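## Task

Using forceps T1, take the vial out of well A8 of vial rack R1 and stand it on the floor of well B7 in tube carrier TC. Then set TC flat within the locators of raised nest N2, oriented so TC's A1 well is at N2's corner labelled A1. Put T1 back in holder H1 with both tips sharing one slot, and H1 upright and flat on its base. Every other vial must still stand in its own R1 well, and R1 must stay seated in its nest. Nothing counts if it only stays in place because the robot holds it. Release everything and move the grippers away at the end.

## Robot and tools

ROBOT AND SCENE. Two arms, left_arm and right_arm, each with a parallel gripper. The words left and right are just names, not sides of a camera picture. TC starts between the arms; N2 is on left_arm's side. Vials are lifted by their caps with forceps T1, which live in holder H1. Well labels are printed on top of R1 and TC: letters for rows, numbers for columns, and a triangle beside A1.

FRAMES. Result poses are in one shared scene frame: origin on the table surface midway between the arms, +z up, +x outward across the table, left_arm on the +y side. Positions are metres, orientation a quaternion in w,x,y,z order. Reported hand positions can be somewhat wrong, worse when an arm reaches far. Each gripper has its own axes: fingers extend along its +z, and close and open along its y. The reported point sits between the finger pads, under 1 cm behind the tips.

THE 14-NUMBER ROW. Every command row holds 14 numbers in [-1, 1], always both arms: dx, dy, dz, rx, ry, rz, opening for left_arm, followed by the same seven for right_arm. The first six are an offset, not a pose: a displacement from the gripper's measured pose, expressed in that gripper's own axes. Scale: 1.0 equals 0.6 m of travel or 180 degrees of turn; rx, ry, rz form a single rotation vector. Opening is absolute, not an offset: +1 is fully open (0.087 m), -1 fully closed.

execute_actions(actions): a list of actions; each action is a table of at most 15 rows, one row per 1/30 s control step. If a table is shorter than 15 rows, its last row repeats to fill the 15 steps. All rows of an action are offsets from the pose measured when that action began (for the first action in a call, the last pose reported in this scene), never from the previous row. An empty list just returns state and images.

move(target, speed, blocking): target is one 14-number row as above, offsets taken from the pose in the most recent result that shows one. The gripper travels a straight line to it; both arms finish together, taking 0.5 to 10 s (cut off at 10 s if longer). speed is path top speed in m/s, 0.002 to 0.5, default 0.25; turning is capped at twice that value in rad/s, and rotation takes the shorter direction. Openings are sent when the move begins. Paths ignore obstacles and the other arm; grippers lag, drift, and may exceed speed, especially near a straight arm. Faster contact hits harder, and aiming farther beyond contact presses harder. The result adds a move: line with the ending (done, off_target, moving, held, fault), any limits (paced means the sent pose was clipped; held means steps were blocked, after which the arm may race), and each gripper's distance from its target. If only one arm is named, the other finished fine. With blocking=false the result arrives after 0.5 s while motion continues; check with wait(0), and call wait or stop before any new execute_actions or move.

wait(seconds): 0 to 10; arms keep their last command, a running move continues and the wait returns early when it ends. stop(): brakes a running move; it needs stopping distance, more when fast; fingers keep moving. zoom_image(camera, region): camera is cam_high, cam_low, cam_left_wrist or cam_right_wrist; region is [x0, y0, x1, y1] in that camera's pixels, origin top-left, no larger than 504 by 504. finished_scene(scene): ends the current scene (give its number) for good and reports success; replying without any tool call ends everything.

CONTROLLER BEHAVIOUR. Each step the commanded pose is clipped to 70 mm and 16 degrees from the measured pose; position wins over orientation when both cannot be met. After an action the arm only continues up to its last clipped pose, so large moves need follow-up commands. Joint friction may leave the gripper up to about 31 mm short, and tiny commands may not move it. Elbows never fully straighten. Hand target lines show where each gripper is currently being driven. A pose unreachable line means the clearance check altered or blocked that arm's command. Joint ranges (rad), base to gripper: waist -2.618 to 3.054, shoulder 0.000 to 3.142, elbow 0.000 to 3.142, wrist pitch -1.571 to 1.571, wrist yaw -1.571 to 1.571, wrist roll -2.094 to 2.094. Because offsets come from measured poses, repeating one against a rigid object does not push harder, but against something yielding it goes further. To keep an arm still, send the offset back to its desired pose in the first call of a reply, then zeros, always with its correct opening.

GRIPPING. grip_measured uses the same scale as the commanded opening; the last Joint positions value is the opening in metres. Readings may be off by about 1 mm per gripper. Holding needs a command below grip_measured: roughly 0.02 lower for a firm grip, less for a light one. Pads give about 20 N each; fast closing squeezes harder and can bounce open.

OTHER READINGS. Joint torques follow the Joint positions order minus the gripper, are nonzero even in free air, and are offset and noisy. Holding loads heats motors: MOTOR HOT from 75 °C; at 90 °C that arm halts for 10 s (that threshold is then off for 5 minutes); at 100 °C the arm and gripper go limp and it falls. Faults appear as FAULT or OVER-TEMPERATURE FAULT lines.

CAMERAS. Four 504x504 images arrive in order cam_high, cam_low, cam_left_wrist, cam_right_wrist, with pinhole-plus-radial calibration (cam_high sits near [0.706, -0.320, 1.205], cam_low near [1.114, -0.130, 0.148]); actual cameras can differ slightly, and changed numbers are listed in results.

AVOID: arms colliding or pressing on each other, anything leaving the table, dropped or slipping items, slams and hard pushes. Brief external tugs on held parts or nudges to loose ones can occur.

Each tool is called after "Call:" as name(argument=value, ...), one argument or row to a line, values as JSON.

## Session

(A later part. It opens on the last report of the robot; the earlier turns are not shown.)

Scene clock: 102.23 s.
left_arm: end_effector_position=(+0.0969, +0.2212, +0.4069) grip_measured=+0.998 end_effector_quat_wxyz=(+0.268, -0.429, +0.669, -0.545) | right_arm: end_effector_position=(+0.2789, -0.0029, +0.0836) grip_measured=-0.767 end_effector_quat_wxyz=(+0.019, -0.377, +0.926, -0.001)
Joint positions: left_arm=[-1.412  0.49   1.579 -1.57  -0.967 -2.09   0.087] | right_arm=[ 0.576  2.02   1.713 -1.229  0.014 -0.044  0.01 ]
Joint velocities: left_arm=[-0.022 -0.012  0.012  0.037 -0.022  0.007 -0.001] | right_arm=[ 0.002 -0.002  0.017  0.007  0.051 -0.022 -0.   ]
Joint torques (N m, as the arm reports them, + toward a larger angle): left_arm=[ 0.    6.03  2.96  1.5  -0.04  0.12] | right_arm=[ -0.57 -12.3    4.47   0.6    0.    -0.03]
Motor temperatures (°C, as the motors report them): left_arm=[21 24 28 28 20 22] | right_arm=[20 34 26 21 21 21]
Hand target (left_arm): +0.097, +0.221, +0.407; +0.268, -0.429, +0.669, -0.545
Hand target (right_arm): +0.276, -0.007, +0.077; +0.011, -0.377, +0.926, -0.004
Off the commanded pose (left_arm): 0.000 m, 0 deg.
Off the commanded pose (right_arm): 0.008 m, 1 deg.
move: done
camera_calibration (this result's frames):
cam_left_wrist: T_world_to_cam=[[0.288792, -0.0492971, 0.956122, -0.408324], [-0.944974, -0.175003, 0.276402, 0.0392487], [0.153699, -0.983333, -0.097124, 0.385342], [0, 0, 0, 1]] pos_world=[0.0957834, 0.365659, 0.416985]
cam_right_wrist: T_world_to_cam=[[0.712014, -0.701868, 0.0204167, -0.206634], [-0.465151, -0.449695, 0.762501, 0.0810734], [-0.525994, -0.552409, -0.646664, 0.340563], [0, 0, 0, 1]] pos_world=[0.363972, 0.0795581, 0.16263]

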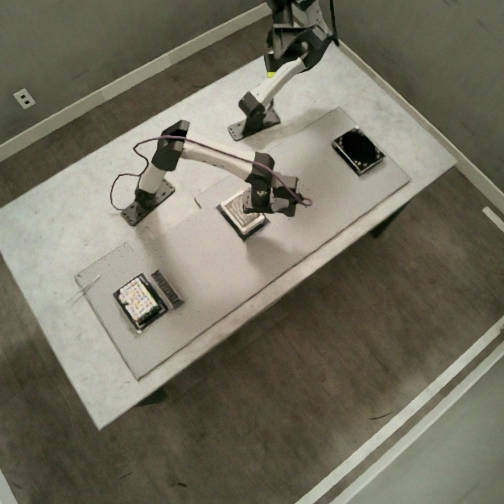

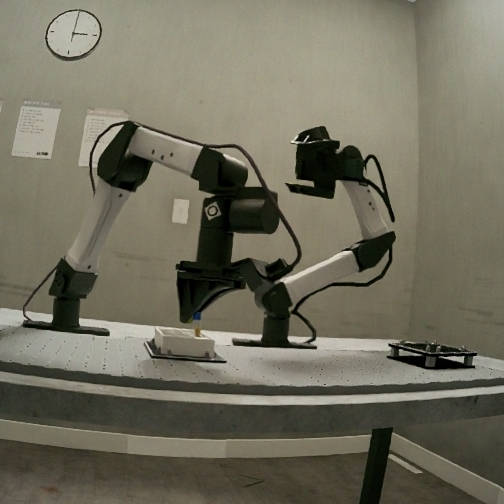

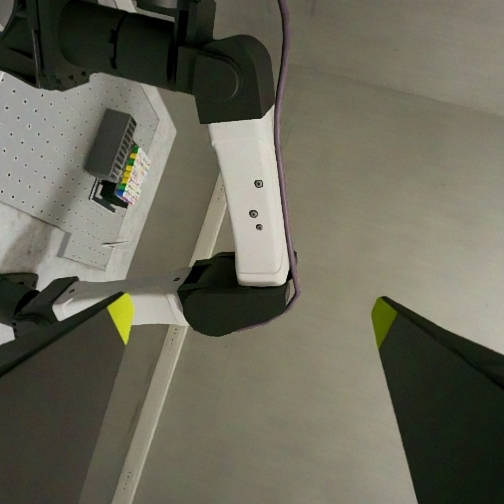

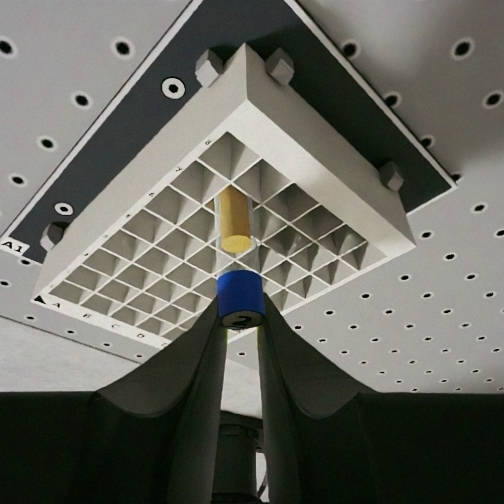

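Call:
move(
  target=[0,0,0,0,0,0,1,0.006,0,0.035,0,0.006,0,-0.77],
  speed=0.015,
)

Call:
move(
  target=[0,0,0,0,0,0,1,0,0,0,0,0,0,-0.5],
)

Call:
move(
  target=[0,0,0,0,0,0,1,0,0,-0.1,0,0,0,-0.5],
  speed=0.05,
)

Call:
zoom_image(
  camera="cam_high",
  region=[320, 115, 400, 185],
)

Scene clock: 104.47 s.
left_arm: end_effector_position=(+0.0969, +0.2212, +0.4069) grip_measured=+0.998 end_effector_quat_wxyz=(+0.268, -0.429, +0.669, -0.545) | right_arm: end_effector_position=(+0.2811, -0.0009, +0.0755) grip_measured=-0.767 end_effector_quat_wxyz=(+0.025, -0.377, +0.926, +0.002)
Joint positions: left_arm=[-1.412  0.49   1.579 -1.57  -0.967 -2.09   0.087] | right_arm=[ 0.576  2.02   1.682 -1.184  0.014 -0.044  0.01 ]
Joint velocities: left_arm=[ 0.007 -0.007 -0.012 -0.081 -0.066 -0.037 -0.001] | right_arm=[ 0.002 -0.007 -0.017  0.007  0.066 -0.022  0.   ]
Joint torques (N m, as the arm reports them, + toward a larger angle): left_arm=[ 0.15  6.    2.97  1.48 -0.06  0.11] | right_arm=[ -0.78 -11.     4.11   0.63  -0.02  -0.06]
Motor temperatures (°C, as the motors report them): left_arm=[21 24 28 28 20 22] | right_arm=[20 35 26 21 21 21]
Hand target (left_arm): +0.097, +0.221, +0.407; +0.268, -0.429, +0.669, -0.545
Hand target (right_arm): +0.277, -0.005, +0.063; +0.010, -0.377, +0.926, -0.004
Off the commanded pose (left_arm): 0.000 m, 0 deg.
Off the commanded pose (right_arm): 0.014 m, 2 deg.
move: off_target (right_arm)
camera_calibration (this result's frames):
cam_left_wrist: T_world_to_cam=[[0.288792, -0.0492971, 0.956122, -0.408324], [-0.944974, -0.175003, 0.276402, 0.0392487], [0.153699, -0.983333, -0.097124, 0.385342], [0, 0, 0, 1]] pos_world=[0.0957834, 0.365659, 0.416985]
cam_right_wrist: T_world_to_cam=[[0.711789, -0.70207, 0.0213166, -0.20666], [-0.473335, -0.457023, 0.75305, 0.0922175], [-0.518951, -0.546102, -0.657618, 0.336447], [0, 0, 0, 1]] pos_world=[0.365348, 0.08079, 0.156214]

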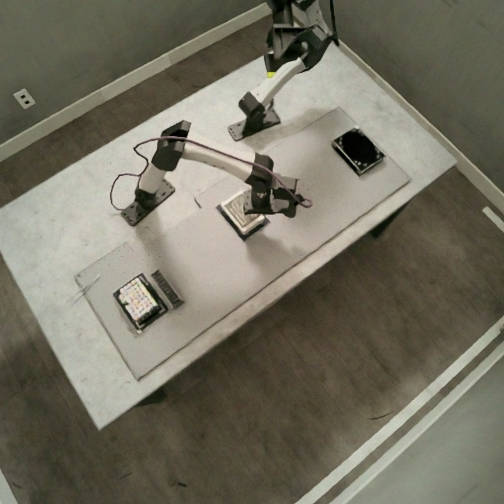

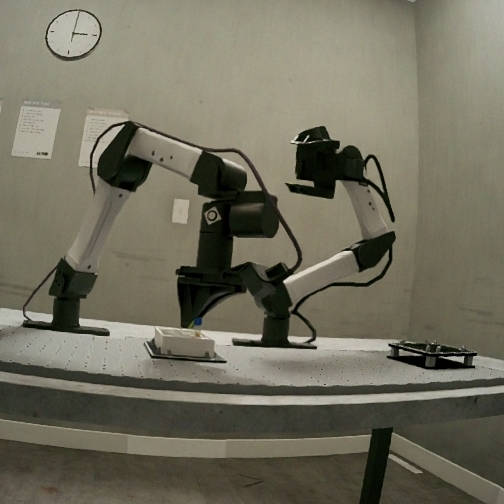

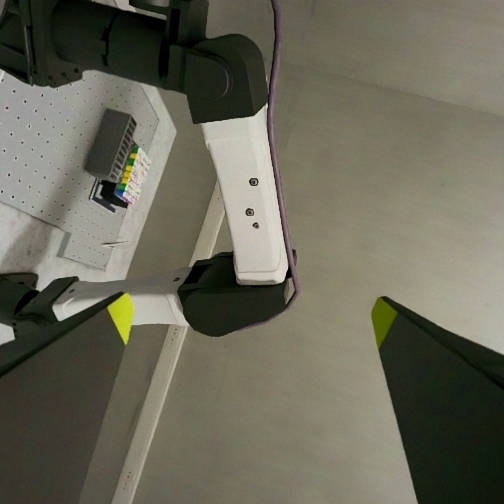

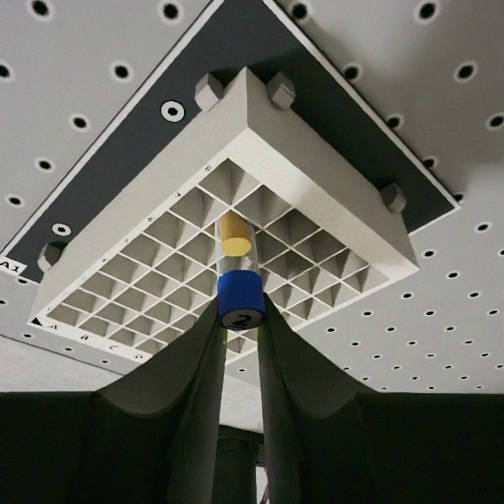

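Scene clock: 104.97 s.
left_arm: end_effector_position=(+0.0969, +0.2212, +0.4069) grip_measured=+0.998 end_effector_quat_wxyz=(+0.268, -0.429, +0.669, -0.545) | right_arm: end_effector_position=(+0.2811, -0.0009, +0.0755) grip_measured=-0.500 end_effector_quat_wxyz=(+0.025, -0.377, +0.926, +0.002)
Joint positions: left_arm=[-1.412  0.49   1.579 -1.57  -0.967 -2.09   0.087] | right_arm=[ 0.576  2.02   1.682 -1.184  0.014 -0.044  0.022]
Joint velocities: left_arm=[-0.012  0.017  0.002 -0.022 -0.022 -0.037  0.001] | right_arm=[-0.022  0.002  0.002  0.051 -0.051  0.037  0.   ]
Joint torques (N m, as the arm reports them, + toward a larger angle): left_arm=[-0.05  5.99  3.05  1.48 -0.07  0.12] | right_arm=[ -0.8  -12.24   6.98   0.56  -0.1   -0.05]
Motor temperatures (°C, as the motors report them): left_arm=[21 24 28 28 20 22] | right_arm=[20 35 26 21 21 21]
Hand target (left_arm): +0.097, +0.221, +0.407; +0.268, -0.429, +0.669, -0.545
Hand target (right_arm): +0.281, -0.001, +0.076; +0.025, -0.377, +0.926, +0.002
Off the commanded pose (left_arm): 0.000 m, 0 deg.
Off the commanded pose (right_arm): 0.000 m, 0 deg.
move: done
camera_calibration (this result's frames):
cam_left_wrist: T_world_to_cam=[[0.288792, -0.0492971, 0.956122, -0.408324], [-0.944974, -0.175003, 0.276402, 0.0392487], [0.153699, -0.983333, -0.097124, 0.385342], [0, 0, 0, 1]] pos_world=[0.0957834, 0.365659, 0.416985]
cam_right_wrist: T_world_to_cam=[[0.711789, -0.70207, 0.0213166, -0.20666], [-0.473335, -0.457023, 0.75305, 0.0922175], [-0.518951, -0.546102, -0.657618, 0.336447], [0, 0, 0, 1]] pos_world=[0.365348, 0.08079, 0.156214]

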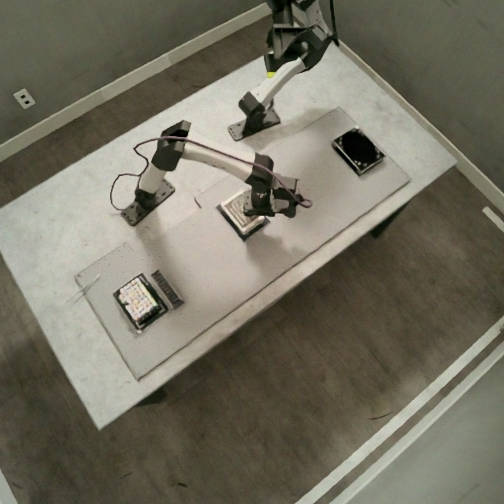

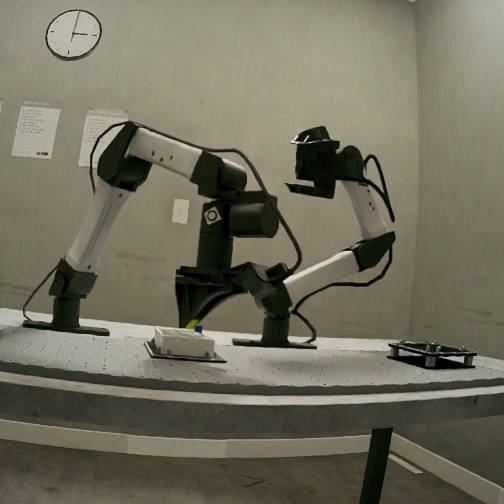

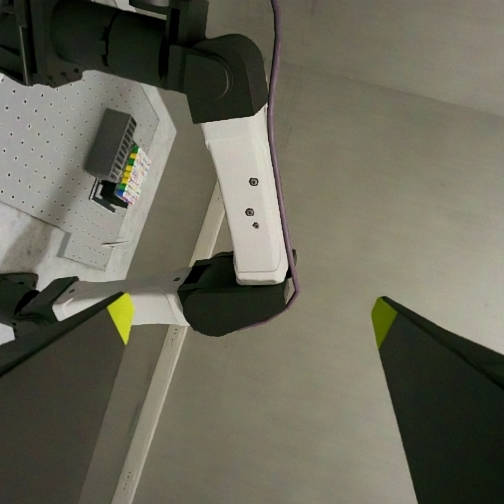

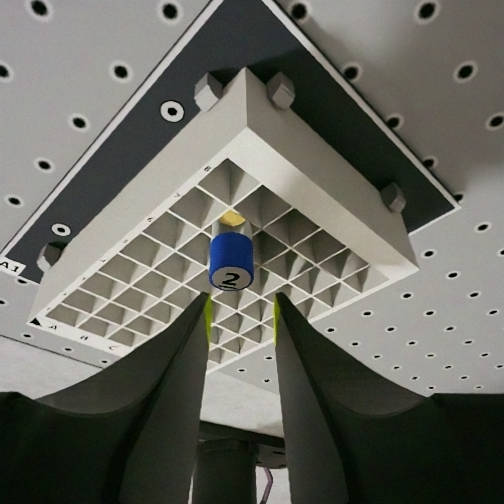

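Scene clock: 106.63 s.
left_arm: end_effector_position=(+0.0969, +0.2212, +0.4069) grip_measured=+0.998 end_effector_quat_wxyz=(+0.268, -0.429, +0.669, -0.545) | right_arm: end_effector_position=(+0.2797, -0.0022, +0.1279) grip_measured=-0.500 end_effector_quat_wxyz=(+0.022, -0.377, +0.926, +0.001)
Joint positions: left_arm=[-1.412  0.49   1.579 -1.57  -0.967 -2.09   0.087] | right_arm=[ 0.576  2.02   1.89  -1.398  0.014 -0.044  0.022]
Joint velocities: left_arm=[-0.007 -0.002  0.012 -0.022  0.022  0.051  0.   ] | right_arm=[ 0.012 -0.007  0.002 -0.081 -0.066  0.007  0.   ]
Joint torques (N m, as the arm reports them, + toward a larger angle): left_arm=[-0.01  6.05  2.85  1.52 -0.04  0.12] | right_arm=[ -0.15 -12.7    8.35   0.41  -0.07  -0.01]
Motor temperatures (°C, as the motors report them): left_arm=[21 24 28 28 20 22] | right_arm=[20 35 26 21 21 21]
Hand target (left_arm): +0.097, +0.221, +0.407; +0.268, -0.429, +0.669, -0.545
Hand target (right_arm): +0.278, -0.002, +0.135; +0.025, -0.377, +0.926, +0.002
Off the commanded pose (left_arm): 0.000 m, 0 deg.
Off the commanded pose (right_arm): 0.008 m, 0 deg.
move: done
camera_calibration (this result's frames):
cam_left_wrist: T_world_to_cam=[[0.288792, -0.0492971, 0.956122, -0.408324], [-0.944974, -0.175003, 0.276402, 0.0392487], [0.153699, -0.983333, -0.097124, 0.385342], [0, 0, 0, 1]] pos_world=[0.0957834, 0.365659, 0.416985]
cam_right_wrist: T_world_to_cam=[[0.711891, -0.701978, 0.0209146, -0.207635], [-0.469687, -0.453756, 0.757298, 0.0498879], [-0.522116, -0.548937, -0.652735, 0.369731], [0, 0, 0, 1]] pos_world=[0.364287, 0.0798406, 0.207899]

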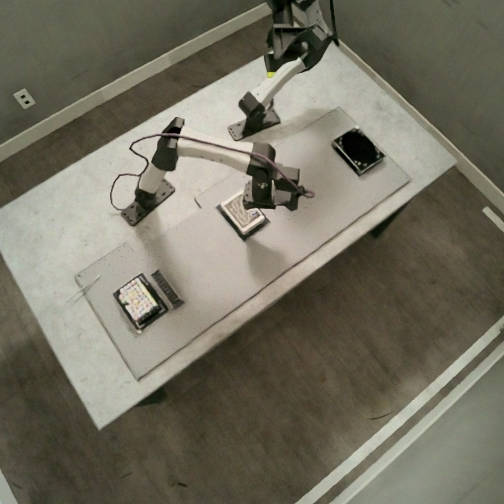

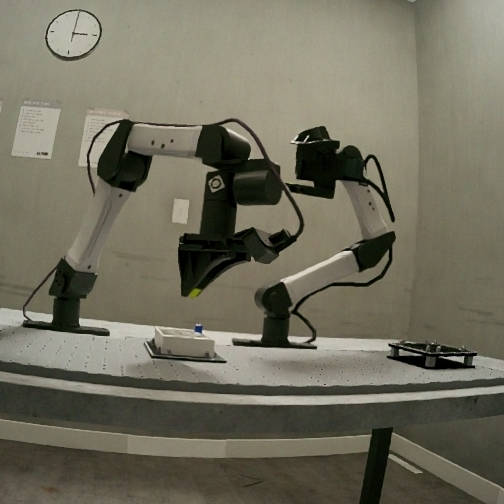

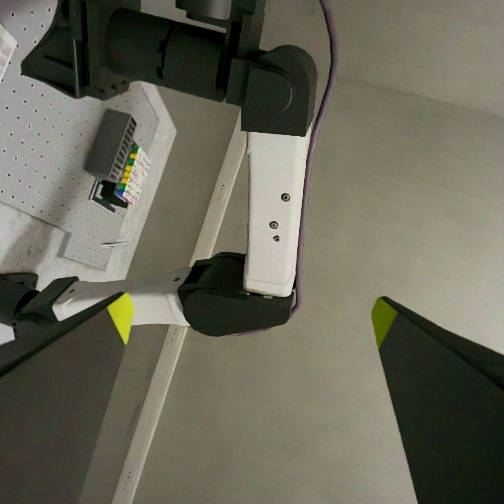

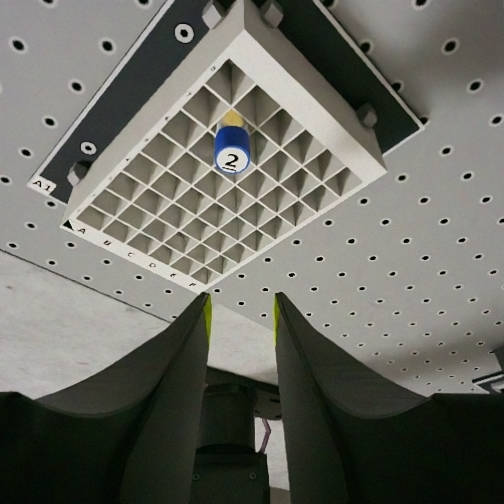

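Region (320, 115, 400, 185) of cam_high's 504x504 image, scaled by 6.300, with more detail than that image has; it fills the top 441 rows of this view, and the rest is white.

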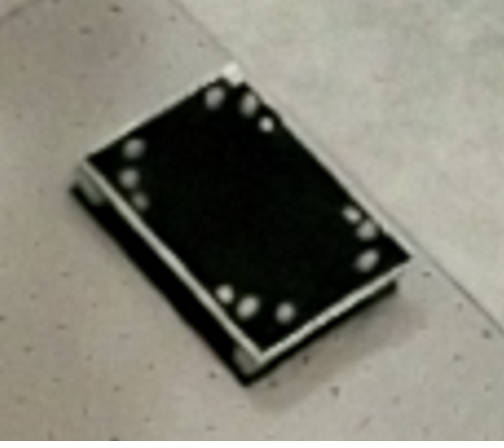

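Call:
move(
  target=[0,0,0,0,0,0,1,0.803,-0.48,0.05,0,0,0.694,-0.3],
  speed=0.15,
)

Scene clock: 116.23 s.
left_arm: end_effector_position=(+0.0969, +0.2212, +0.4069) grip_measured=+0.998 end_effector_quat_wxyz=(+0.268, -0.429, +0.669, -0.545) | right_arm: end_effector_position=(+0.1347, -0.5474, +0.0982) grip_measured=-0.300 end_effector_quat_wxyz=(+0.034, +0.640, +0.768, -0.005)
Joint positions: left_arm=[-1.412  0.49   1.579 -1.57  -0.967 -2.09   0.087] | right_arm=[-1.387  1.911  1.62  -1.217 -0.027  0.158  0.031]
Joint velocities: left_arm=[ 0.017 -0.017 -0.007 -0.022  0.037  0.007 -0.   ] | right_arm=[-0.002  0.017 -0.007 -0.066 -0.007 -0.022 -0.001]
Joint torques (N m, as the arm reports them, + toward a larger angle): left_arm=[ 0.05  5.94  3.02  1.49 -0.06  0.11] | right_arm=[-1.11 -9.2   8.59  0.42 -0.18  0.08]
Motor temperatures (°C, as the motors report them): left_arm=[21 25 27 28 20 22] | right_arm=[20 35 26 21 21 21]
Hand target (left_arm): +0.097, +0.221, +0.407; +0.268, -0.429, +0.669, -0.545
Hand target (right_arm): +0.135, -0.547, +0.096; +0.025, +0.646, +0.763, +0.006
Off the commanded pose (left_arm): 0.000 m, 0 deg.
Off the commanded pose (right_arm): 0.016 m, 4 deg.
move: off_target (right_arm)
camera_calibration (this result's frames):
cam_left_wrist: T_world_to_cam=[[0.288792, -0.0492971, 0.956122, -0.408324], [-0.944974, -0.175003, 0.276402, 0.0392487], [0.153699, -0.983333, -0.097124, 0.385342], [0, 0, 0, 1]] pos_world=[0.0957834, 0.365659, 0.416985]
cam_right_wrist: T_world_to_cam=[[-0.979305, -0.200067, -0.0305645, 0.0210634], [-0.155622, 0.64783, 0.74572, 0.318773], [-0.129393, 0.735044, -0.665558, 0.626504], [0, 0, 0, 1]] pos_world=[0.151301, -0.662804, 0.179904]

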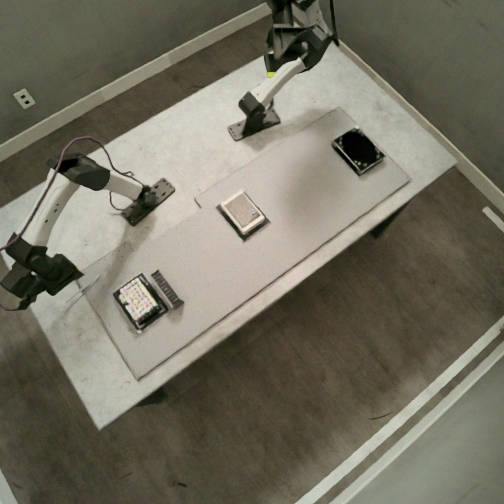

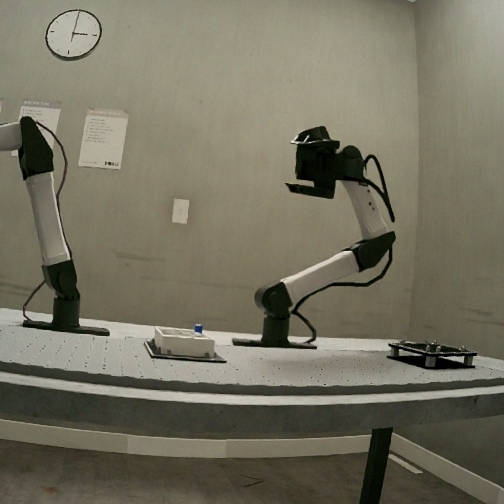

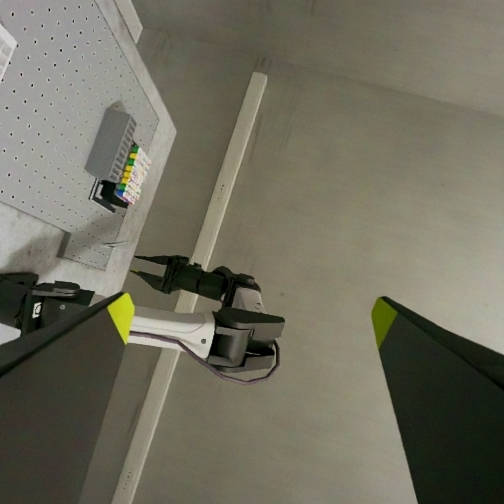

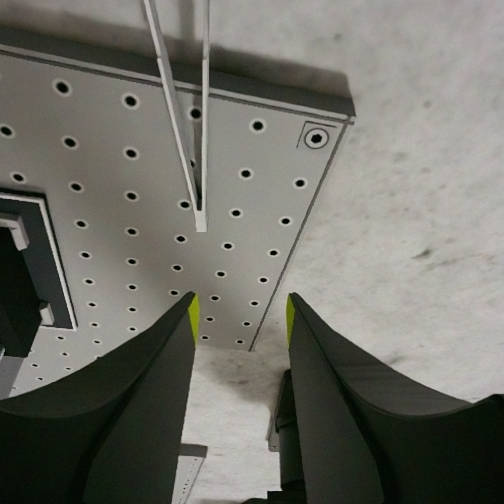

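Call:
move(
  target=[0,0,0,0,0,0,1,0.075,0.041,0.13,0,0.015,0,-0.3],
  speed=0.05,
)

Scene clock: 118.87 s.
left_arm: end_effector_position=(+0.0969, +0.2212, +0.4069) grip_measured=+0.998 end_effector_quat_wxyz=(+0.268, -0.429, +0.669, -0.545) | right_arm: end_effector_position=(+0.1492, -0.5092, +0.0268) grip_measured=-0.300 end_effector_quat_wxyz=(+0.013, +0.638, +0.770, +0.005)
Joint positions: left_arm=[-1.412  0.49   1.579 -1.57  -0.967 -2.09   0.087] | right_arm=[-1.307  1.896  1.304 -0.959 -0.021  0.232  0.031]
Joint velocities: left_arm=[ 0.017 -0.022  0.007  0.007  0.037 -0.007  0.001] | right_arm=[-0.007 -0.007  0.002 -0.081  0.007  0.007 -0.001]
Joint torques (N m, as the arm reports them, + toward a larger angle): left_arm=[ 0.06  5.99  3.07  1.5  -0.07  0.14] | right_arm=[  0.59 -10.76   3.43   0.76  -0.18   0.09]
Motor temperatures (°C, as the motors report them): left_arm=[21 25 27 28 20 22] | right_arm=[20 35 26 21 21 21]
Hand target (left_arm): +0.097, +0.221, +0.407; +0.268, -0.429, +0.669, -0.545
Hand target (right_arm): +0.154, -0.502, +0.019; +0.015, +0.640, +0.768, +0.012
Off the commanded pose (left_arm): 0.000 m, 0 deg.
Off the commanded pose (right_arm): 0.012 m, 1 deg.
move: off_target (right_arm)
camera_calibration (this result's frames):
cam_left_wrist: T_world_to_cam=[[0.288792, -0.0492971, 0.956122, -0.408324], [-0.944974, -0.175003, 0.276402, 0.0392487], [0.153699, -0.983333, -0.097124, 0.385342], [0, 0, 0, 1]] pos_world=[0.0957834, 0.365659, 0.416985]
cam_right_wrist: T_world_to_cam=[[-0.978674, -0.204464, -0.0197923, 0.0381031], [-0.144392, 0.616187, 0.774251, 0.330908], [-0.146111, 0.760597, -0.632569, 0.567425], [0, 0, 0, 1]] pos_world=[0.167978, -0.627692, 0.103485]

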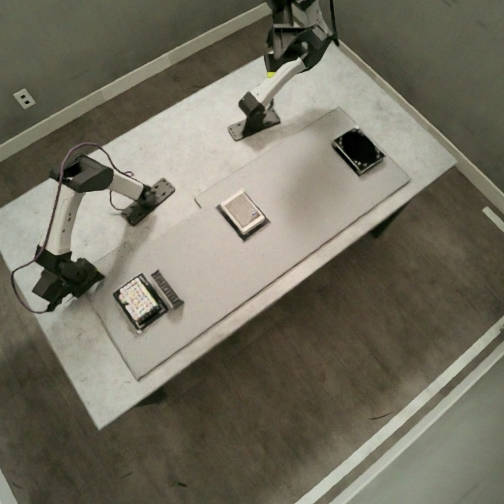

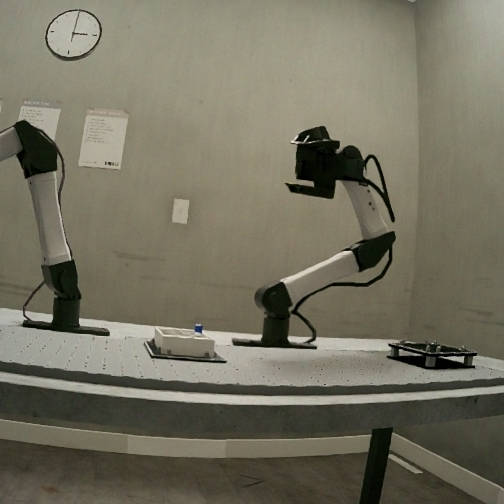

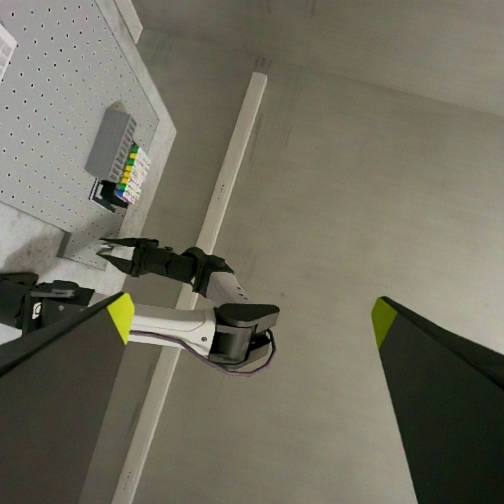

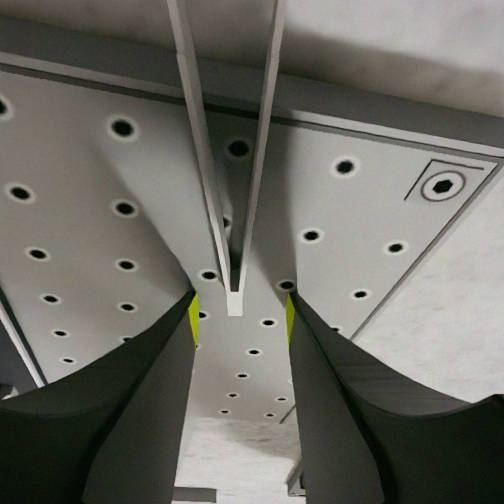

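Call:
move(
  target=[0,0,0,0,0,0,1,-0.008,0,0.035,0,0,0,-0.3],
  speed=0.02,
)

Call:
move(
  target=[0,0,0,0,0,0,1,0,0,0,0,0,0,-0.95],
)

Call:
move(
  target=[0,0,0,0,0,0,1,0,0,-0.1,0,0,0,-0.95],
  speed=0.03,
)

Scene clock: 120.77 s.
left_arm: end_effector_position=(+0.0969, +0.2212, +0.4069) grip_measured=+0.998 end_effector_quat_wxyz=(+0.268, -0.429, +0.669, -0.545) | right_arm: end_effector_position=(+0.1491, -0.5095, +0.0267) grip_measured=-0.300 end_effector_quat_wxyz=(+0.014, +0.638, +0.770, +0.004)
Joint positions: left_arm=[-1.412  0.49   1.579 -1.57  -0.967 -2.09   0.087] | right_arm=[-1.307  1.896  1.304 -0.958 -0.019  0.233  0.031]
Joint velocities: left_arm=[ 0.002 -0.012 -0.022  0.007 -0.022  0.037 -0.001] | right_arm=[-0.002 -0.007  0.007 -0.022 -0.007 -0.022  0.   ]
Joint torques (N m, as the arm reports them, + toward a larger angle): left_arm=[ 0.09  5.98  2.97  1.51 -0.06  0.12] | right_arm=[-0.82 -6.98  4.15  1.1  -0.08 -0.12]
Motor temperatures (°C, as the motors report them): left_arm=[21 26 27 28 20 22] | right_arm=[20 35 26 21 21 21]
Hand target (left_arm): +0.097, +0.221, +0.407; +0.268, -0.429, +0.669, -0.545
Hand target (right_arm): +0.150, -0.513, +0.007; +0.013, +0.638, +0.770, +0.005
Off the commanded pose (left_arm): 0.000 m, 0 deg.
Off the commanded pose (right_arm): 0.021 m, 0 deg.
move: off_target (right_arm)
camera_calibration (this result's frames):
cam_left_wrist: T_world_to_cam=[[0.288792, -0.0492971, 0.956122, -0.408324], [-0.944974, -0.175003, 0.276402, 0.0392487], [0.153699, -0.983333, -0.097124, 0.385342], [0, 0, 0, 1]] pos_world=[0.0957834, 0.365659, 0.416985]
cam_right_wrist: T_world_to_cam=[[-0.978923, -0.20335, -0.0189348, 0.0385872], [-0.143233, 0.617501, 0.773419, 0.331721], [-0.145583, 0.75983, -0.633612, 0.567119], [0, 0, 0, 1]] pos_world=[0.16785, -0.627905, 0.103505]

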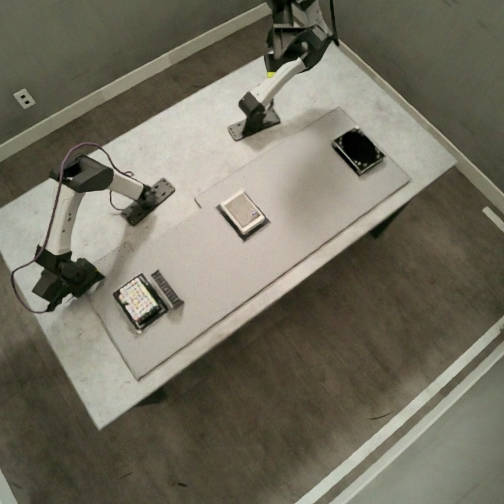

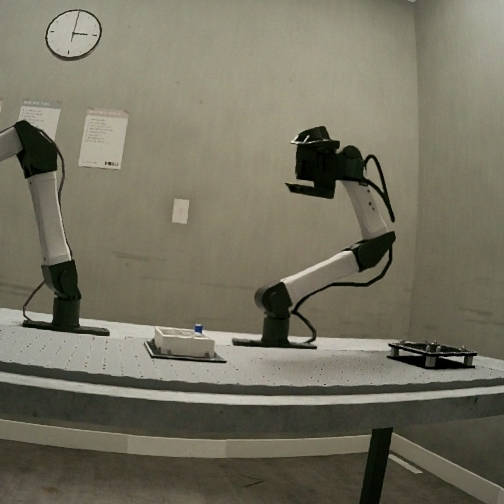

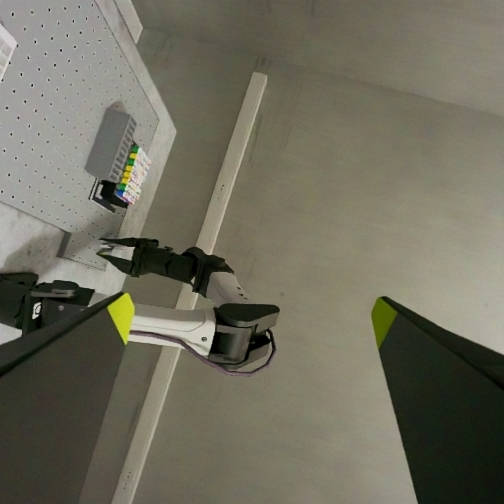

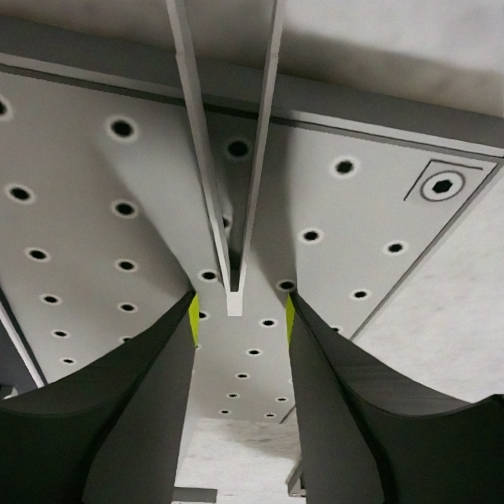

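Scene clock: 121.27 s.
left_arm: end_effector_position=(+0.0969, +0.2212, +0.4069) grip_measured=+0.998 end_effector_quat_wxyz=(+0.268, -0.429, +0.669, -0.545) | right_arm: end_effector_position=(+0.1481, -0.5092, +0.0267) grip_measured=-0.930 end_effector_quat_wxyz=(+0.012, +0.638, +0.770, +0.003)
Joint positions: left_arm=[-1.412  0.49   1.579 -1.57  -0.967 -2.09   0.087] | right_arm=[-1.307  1.896  1.304 -0.96  -0.015  0.233  0.003]
Joint velocities: left_arm=[ 0.007 -0.002  0.017 -0.007  0.007 -0.022 -0.   ] | right_arm=[ 0.007  0.002  0.007  0.037 -0.081  0.081 -0.   ]
Joint torques (N m, as the arm reports them, + toward a larger angle): left_arm=[-0.02  6.05  2.99  1.5  -0.04  0.13] | right_arm=[ -0.62 -10.57   6.45   0.5   -0.09  -0.06]
Motor temperatures (°C, as the motors report them): left_arm=[21 26 27 28 20 22] | right_arm=[20 35 26 21 21 21]
Hand target (left_arm): +0.097, +0.221, +0.407; +0.268, -0.429, +0.669, -0.545
Hand target (right_arm): +0.149, -0.510, +0.027; +0.014, +0.639, +0.769, +0.004
Off the commanded pose (left_arm): 0.000 m, 0 deg.
Off the commanded pose (right_arm): 0.001 m, 0 deg.
move: done
camera_calibration (this result's frames):
cam_left_wrist: T_world_to_cam=[[0.288792, -0.0492971, 0.956122, -0.408324], [-0.944974, -0.175003, 0.276402, 0.0392487], [0.153699, -0.983333, -0.097124, 0.385342], [0, 0, 0, 1]] pos_world=[0.0957834, 0.365659, 0.416985]
cam_right_wrist: T_world_to_cam=[[-0.979021, -0.203257, -0.0142628, 0.0375362], [-0.139371, 0.616952, 0.774562, 0.330497], [-0.148636, 0.760301, -0.632337, 0.567454], [0, 0, 0, 1]] pos_world=[0.167154, -0.627707, 0.103367]

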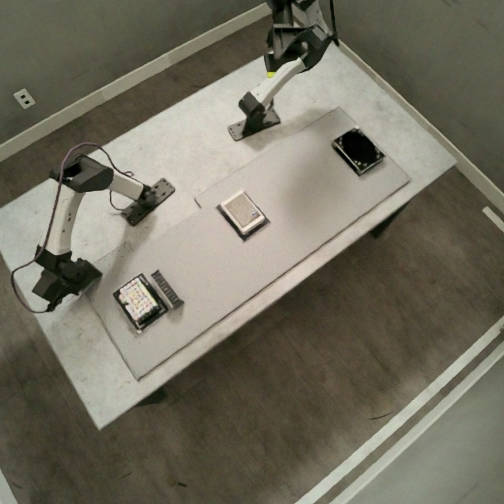

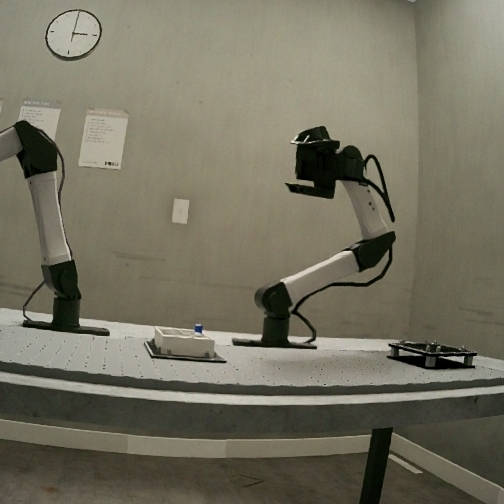

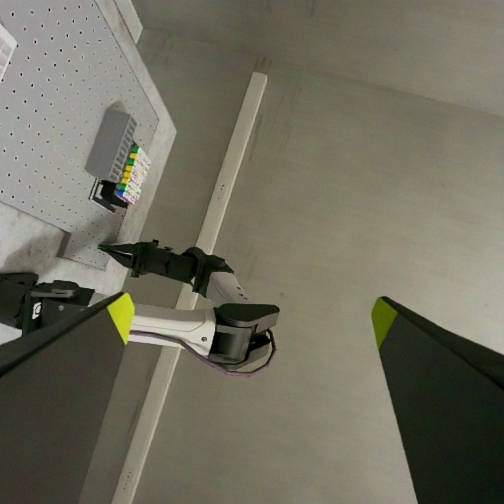

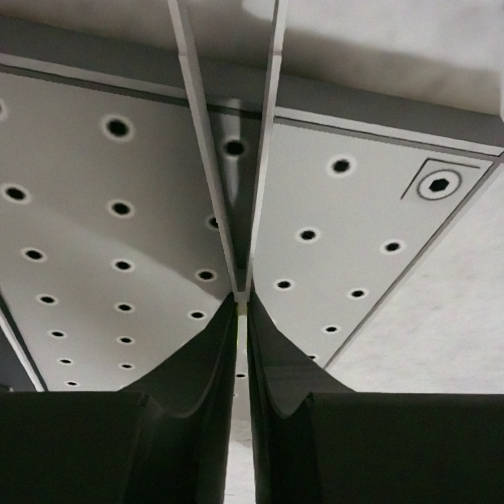

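Scene clock: 123.63 s.
left_arm: end_effector_position=(+0.0969, +0.2212, +0.4069) grip_measured=+0.998 end_effector_quat_wxyz=(+0.268, -0.429, +0.669, -0.545) | right_arm: end_effector_position=(+0.1471, -0.5071, +0.0777) grip_measured=-0.930 end_effector_quat_wxyz=(+0.005, +0.639, +0.770, +0.006)
Joint positions: left_arm=[-1.412  0.49   1.579 -1.57  -0.967 -2.09   0.087] | right_arm=[-1.307  1.852  1.452 -1.167 -0.015  0.233  0.003]
Joint velocities: left_arm=[-0.022  0.007  0.002 -0.081 -0.037 -0.007  0.001] | right_arm=[ 0.012 -0.017 -0.002 -0.007 -0.037  0.022  0.001]
Joint torques (N m, as the arm reports them, + toward a larger angle): left_arm=[ 0.13  5.97  2.98  1.49 -0.08  0.11] | right_arm=[ -0.49 -11.57   8.29   0.31  -0.06  -0.06]
Motor temperatures (°C, as the motors report them): left_arm=[21 26 27 28 20 22] | right_arm=[20 35 26 21 21 21]
Hand target (left_arm): +0.097, +0.221, +0.407; +0.268, -0.429, +0.669, -0.545
Hand target (right_arm): +0.147, -0.508, +0.087; +0.012, +0.638, +0.770, +0.003
Off the commanded pose (left_arm): 0.000 m, 0 deg.
Off the commanded pose (right_arm): 0.009 m, 1 deg.
move: done
camera_calibration (this result's frames):
cam_left_wrist: T_world_to_cam=[[0.288792, -0.0492971, 0.956122, -0.408324], [-0.944974, -0.175003, 0.276402, 0.0392487], [0.153699, -0.983333, -0.097124, 0.385342], [0, 0, 0, 1]] pos_world=[0.0957834, 0.365659, 0.416985]
cam_right_wrist: T_world_to_cam=[[-0.979095, -0.203093, -0.0112669, 0.0376321], [-0.134903, 0.606906, 0.783241, 0.283185], [-0.152232, 0.768387, -0.621617, 0.601704], [0, 0, 0, 1]] pos_world=[0.166647, -0.626565, 0.152651]

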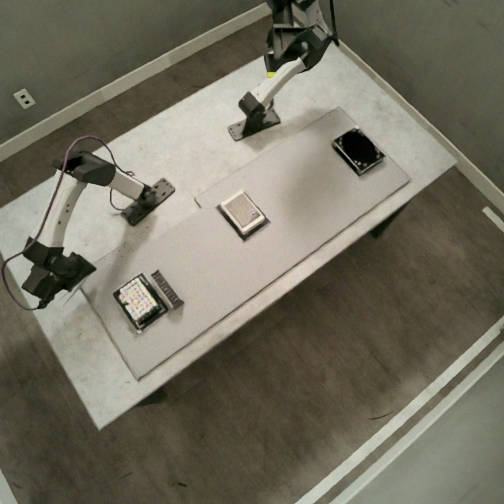

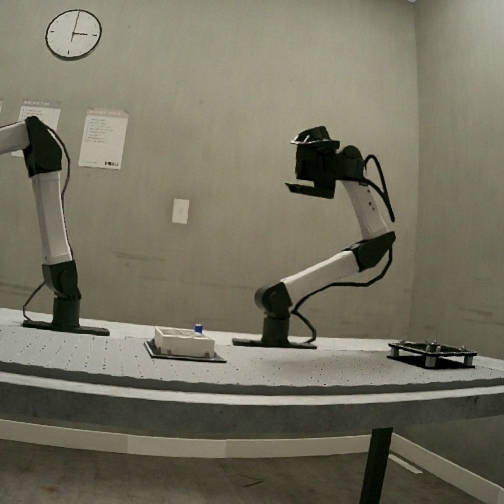

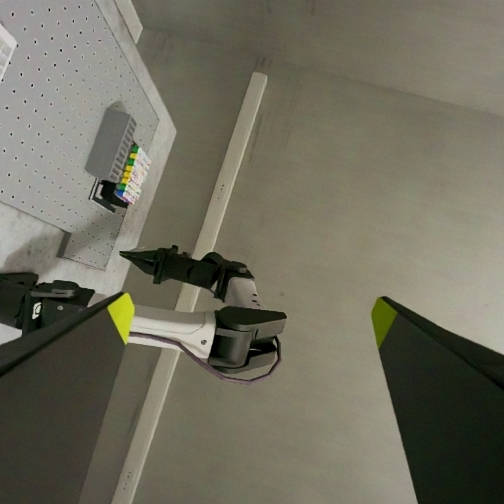

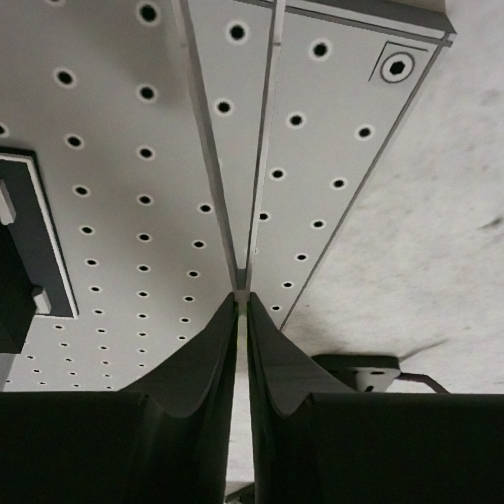

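Call:
move(
  target=[0,0,0,0,0,0,1,0.168,0.433,-0.2,0,0,-0.444,-0.938],
  speed=0.06,
)

Scene clock: 134.27 s.
left_arm: end_effector_position=(+0.0969, +0.2212, +0.4069) grip_measured=+0.998 end_effector_quat_wxyz=(+0.268, -0.429, +0.669, -0.545) | right_arm: end_effector_position=(+0.3472, -0.3844, +0.1882) grip_measured=-0.930 end_effector_quat_wxyz=(+0.071, +0.102, +0.992, -0.014)
Joint positions: left_arm=[-1.412  0.49   1.579 -1.57  -0.967 -2.09   0.087] | right_arm=[-0.559  2.021  2.145 -1.551 -0.015 -0.198  0.003]
Joint velocities: left_arm=[-0.007 -0.017 -0.002  0.051 -0.007 -0.037 -0.   ] | right_arm=[-0.002  0.002 -0.017  0.007 -0.022 -0.022  0.001]
Joint torques (N m, as the arm reports them, + toward a larger angle): left_arm=[ 0.05  6.06  3.    1.53 -0.08  0.12] | right_arm=[ 0.3  -9.83  8.36  0.54 -0.15 -0.1 ]
Motor temperatures (°C, as the motors report them): left_arm=[21 26 26 28 20 22] | right_arm=[20 35 27 21 21 21]
Hand target (left_arm): +0.097, +0.221, +0.407; +0.268, -0.429, +0.669, -0.545
Hand target (right_arm): +0.350, -0.382, +0.183; +0.060, +0.093, +0.994, -0.007
Off the commanded pose (left_arm): 0.000 m, 0 deg.
Off the commanded pose (right_arm): 0.044 m, 14 deg.
joint sent to its limit (right arm) — the command would take joint 4 (wrist pitch) past its lower limit, so that joint was sent only as far as its limit.
move: off_target (right_arm; path cut at 10 s)
camera_calibration (this result's frames):
cam_left_wrist: T_world_to_cam=[[0.288792, -0.0492971, 0.956122, -0.408324], [-0.944974, -0.175003, 0.276402, 0.0392487], [0.153699, -0.983333, -0.097124, 0.385342], [0, 0, 0, 1]] pos_world=[0.0957834, 0.365659, 0.416985]
cam_right_wrist: T_world_to_cam=[[-0.187106, -0.982124, 0.0205917, -0.320781], [-0.711343, 0.149917, 0.68667, 0.191802], [-0.677482, 0.113833, -0.726677, 0.557078], [0, 0, 0, 1]] pos_world=[0.453827, -0.407214, 0.279716]

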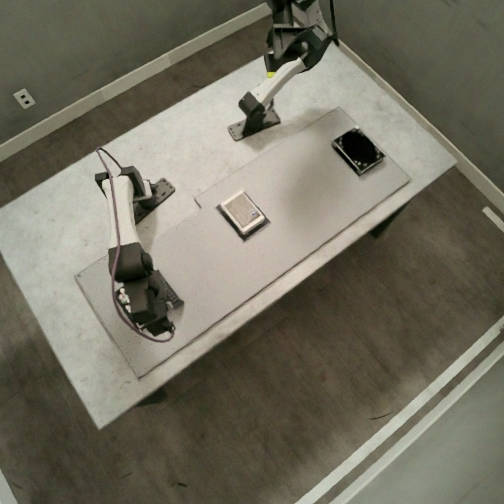

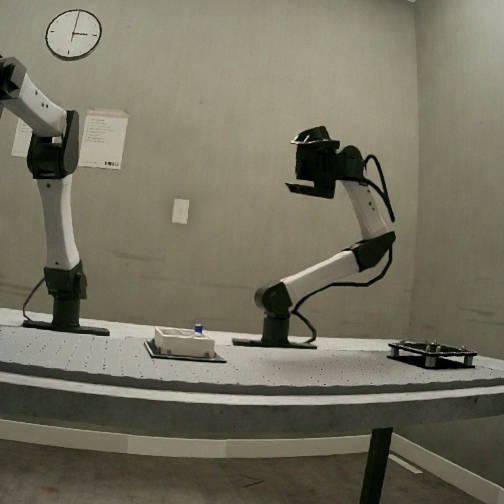

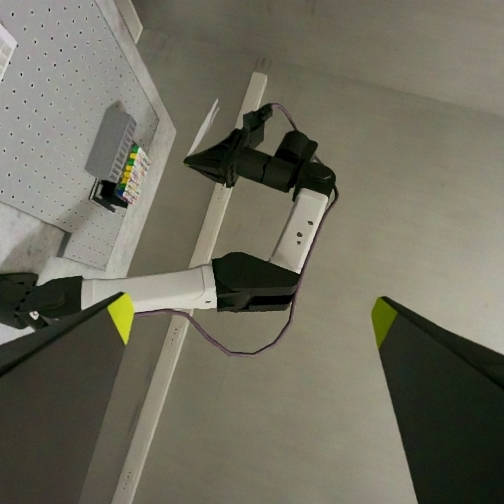

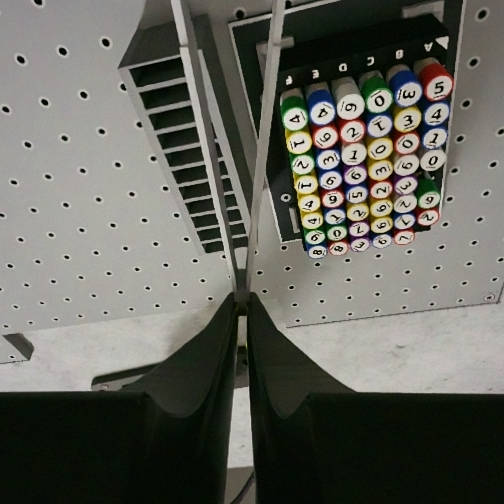

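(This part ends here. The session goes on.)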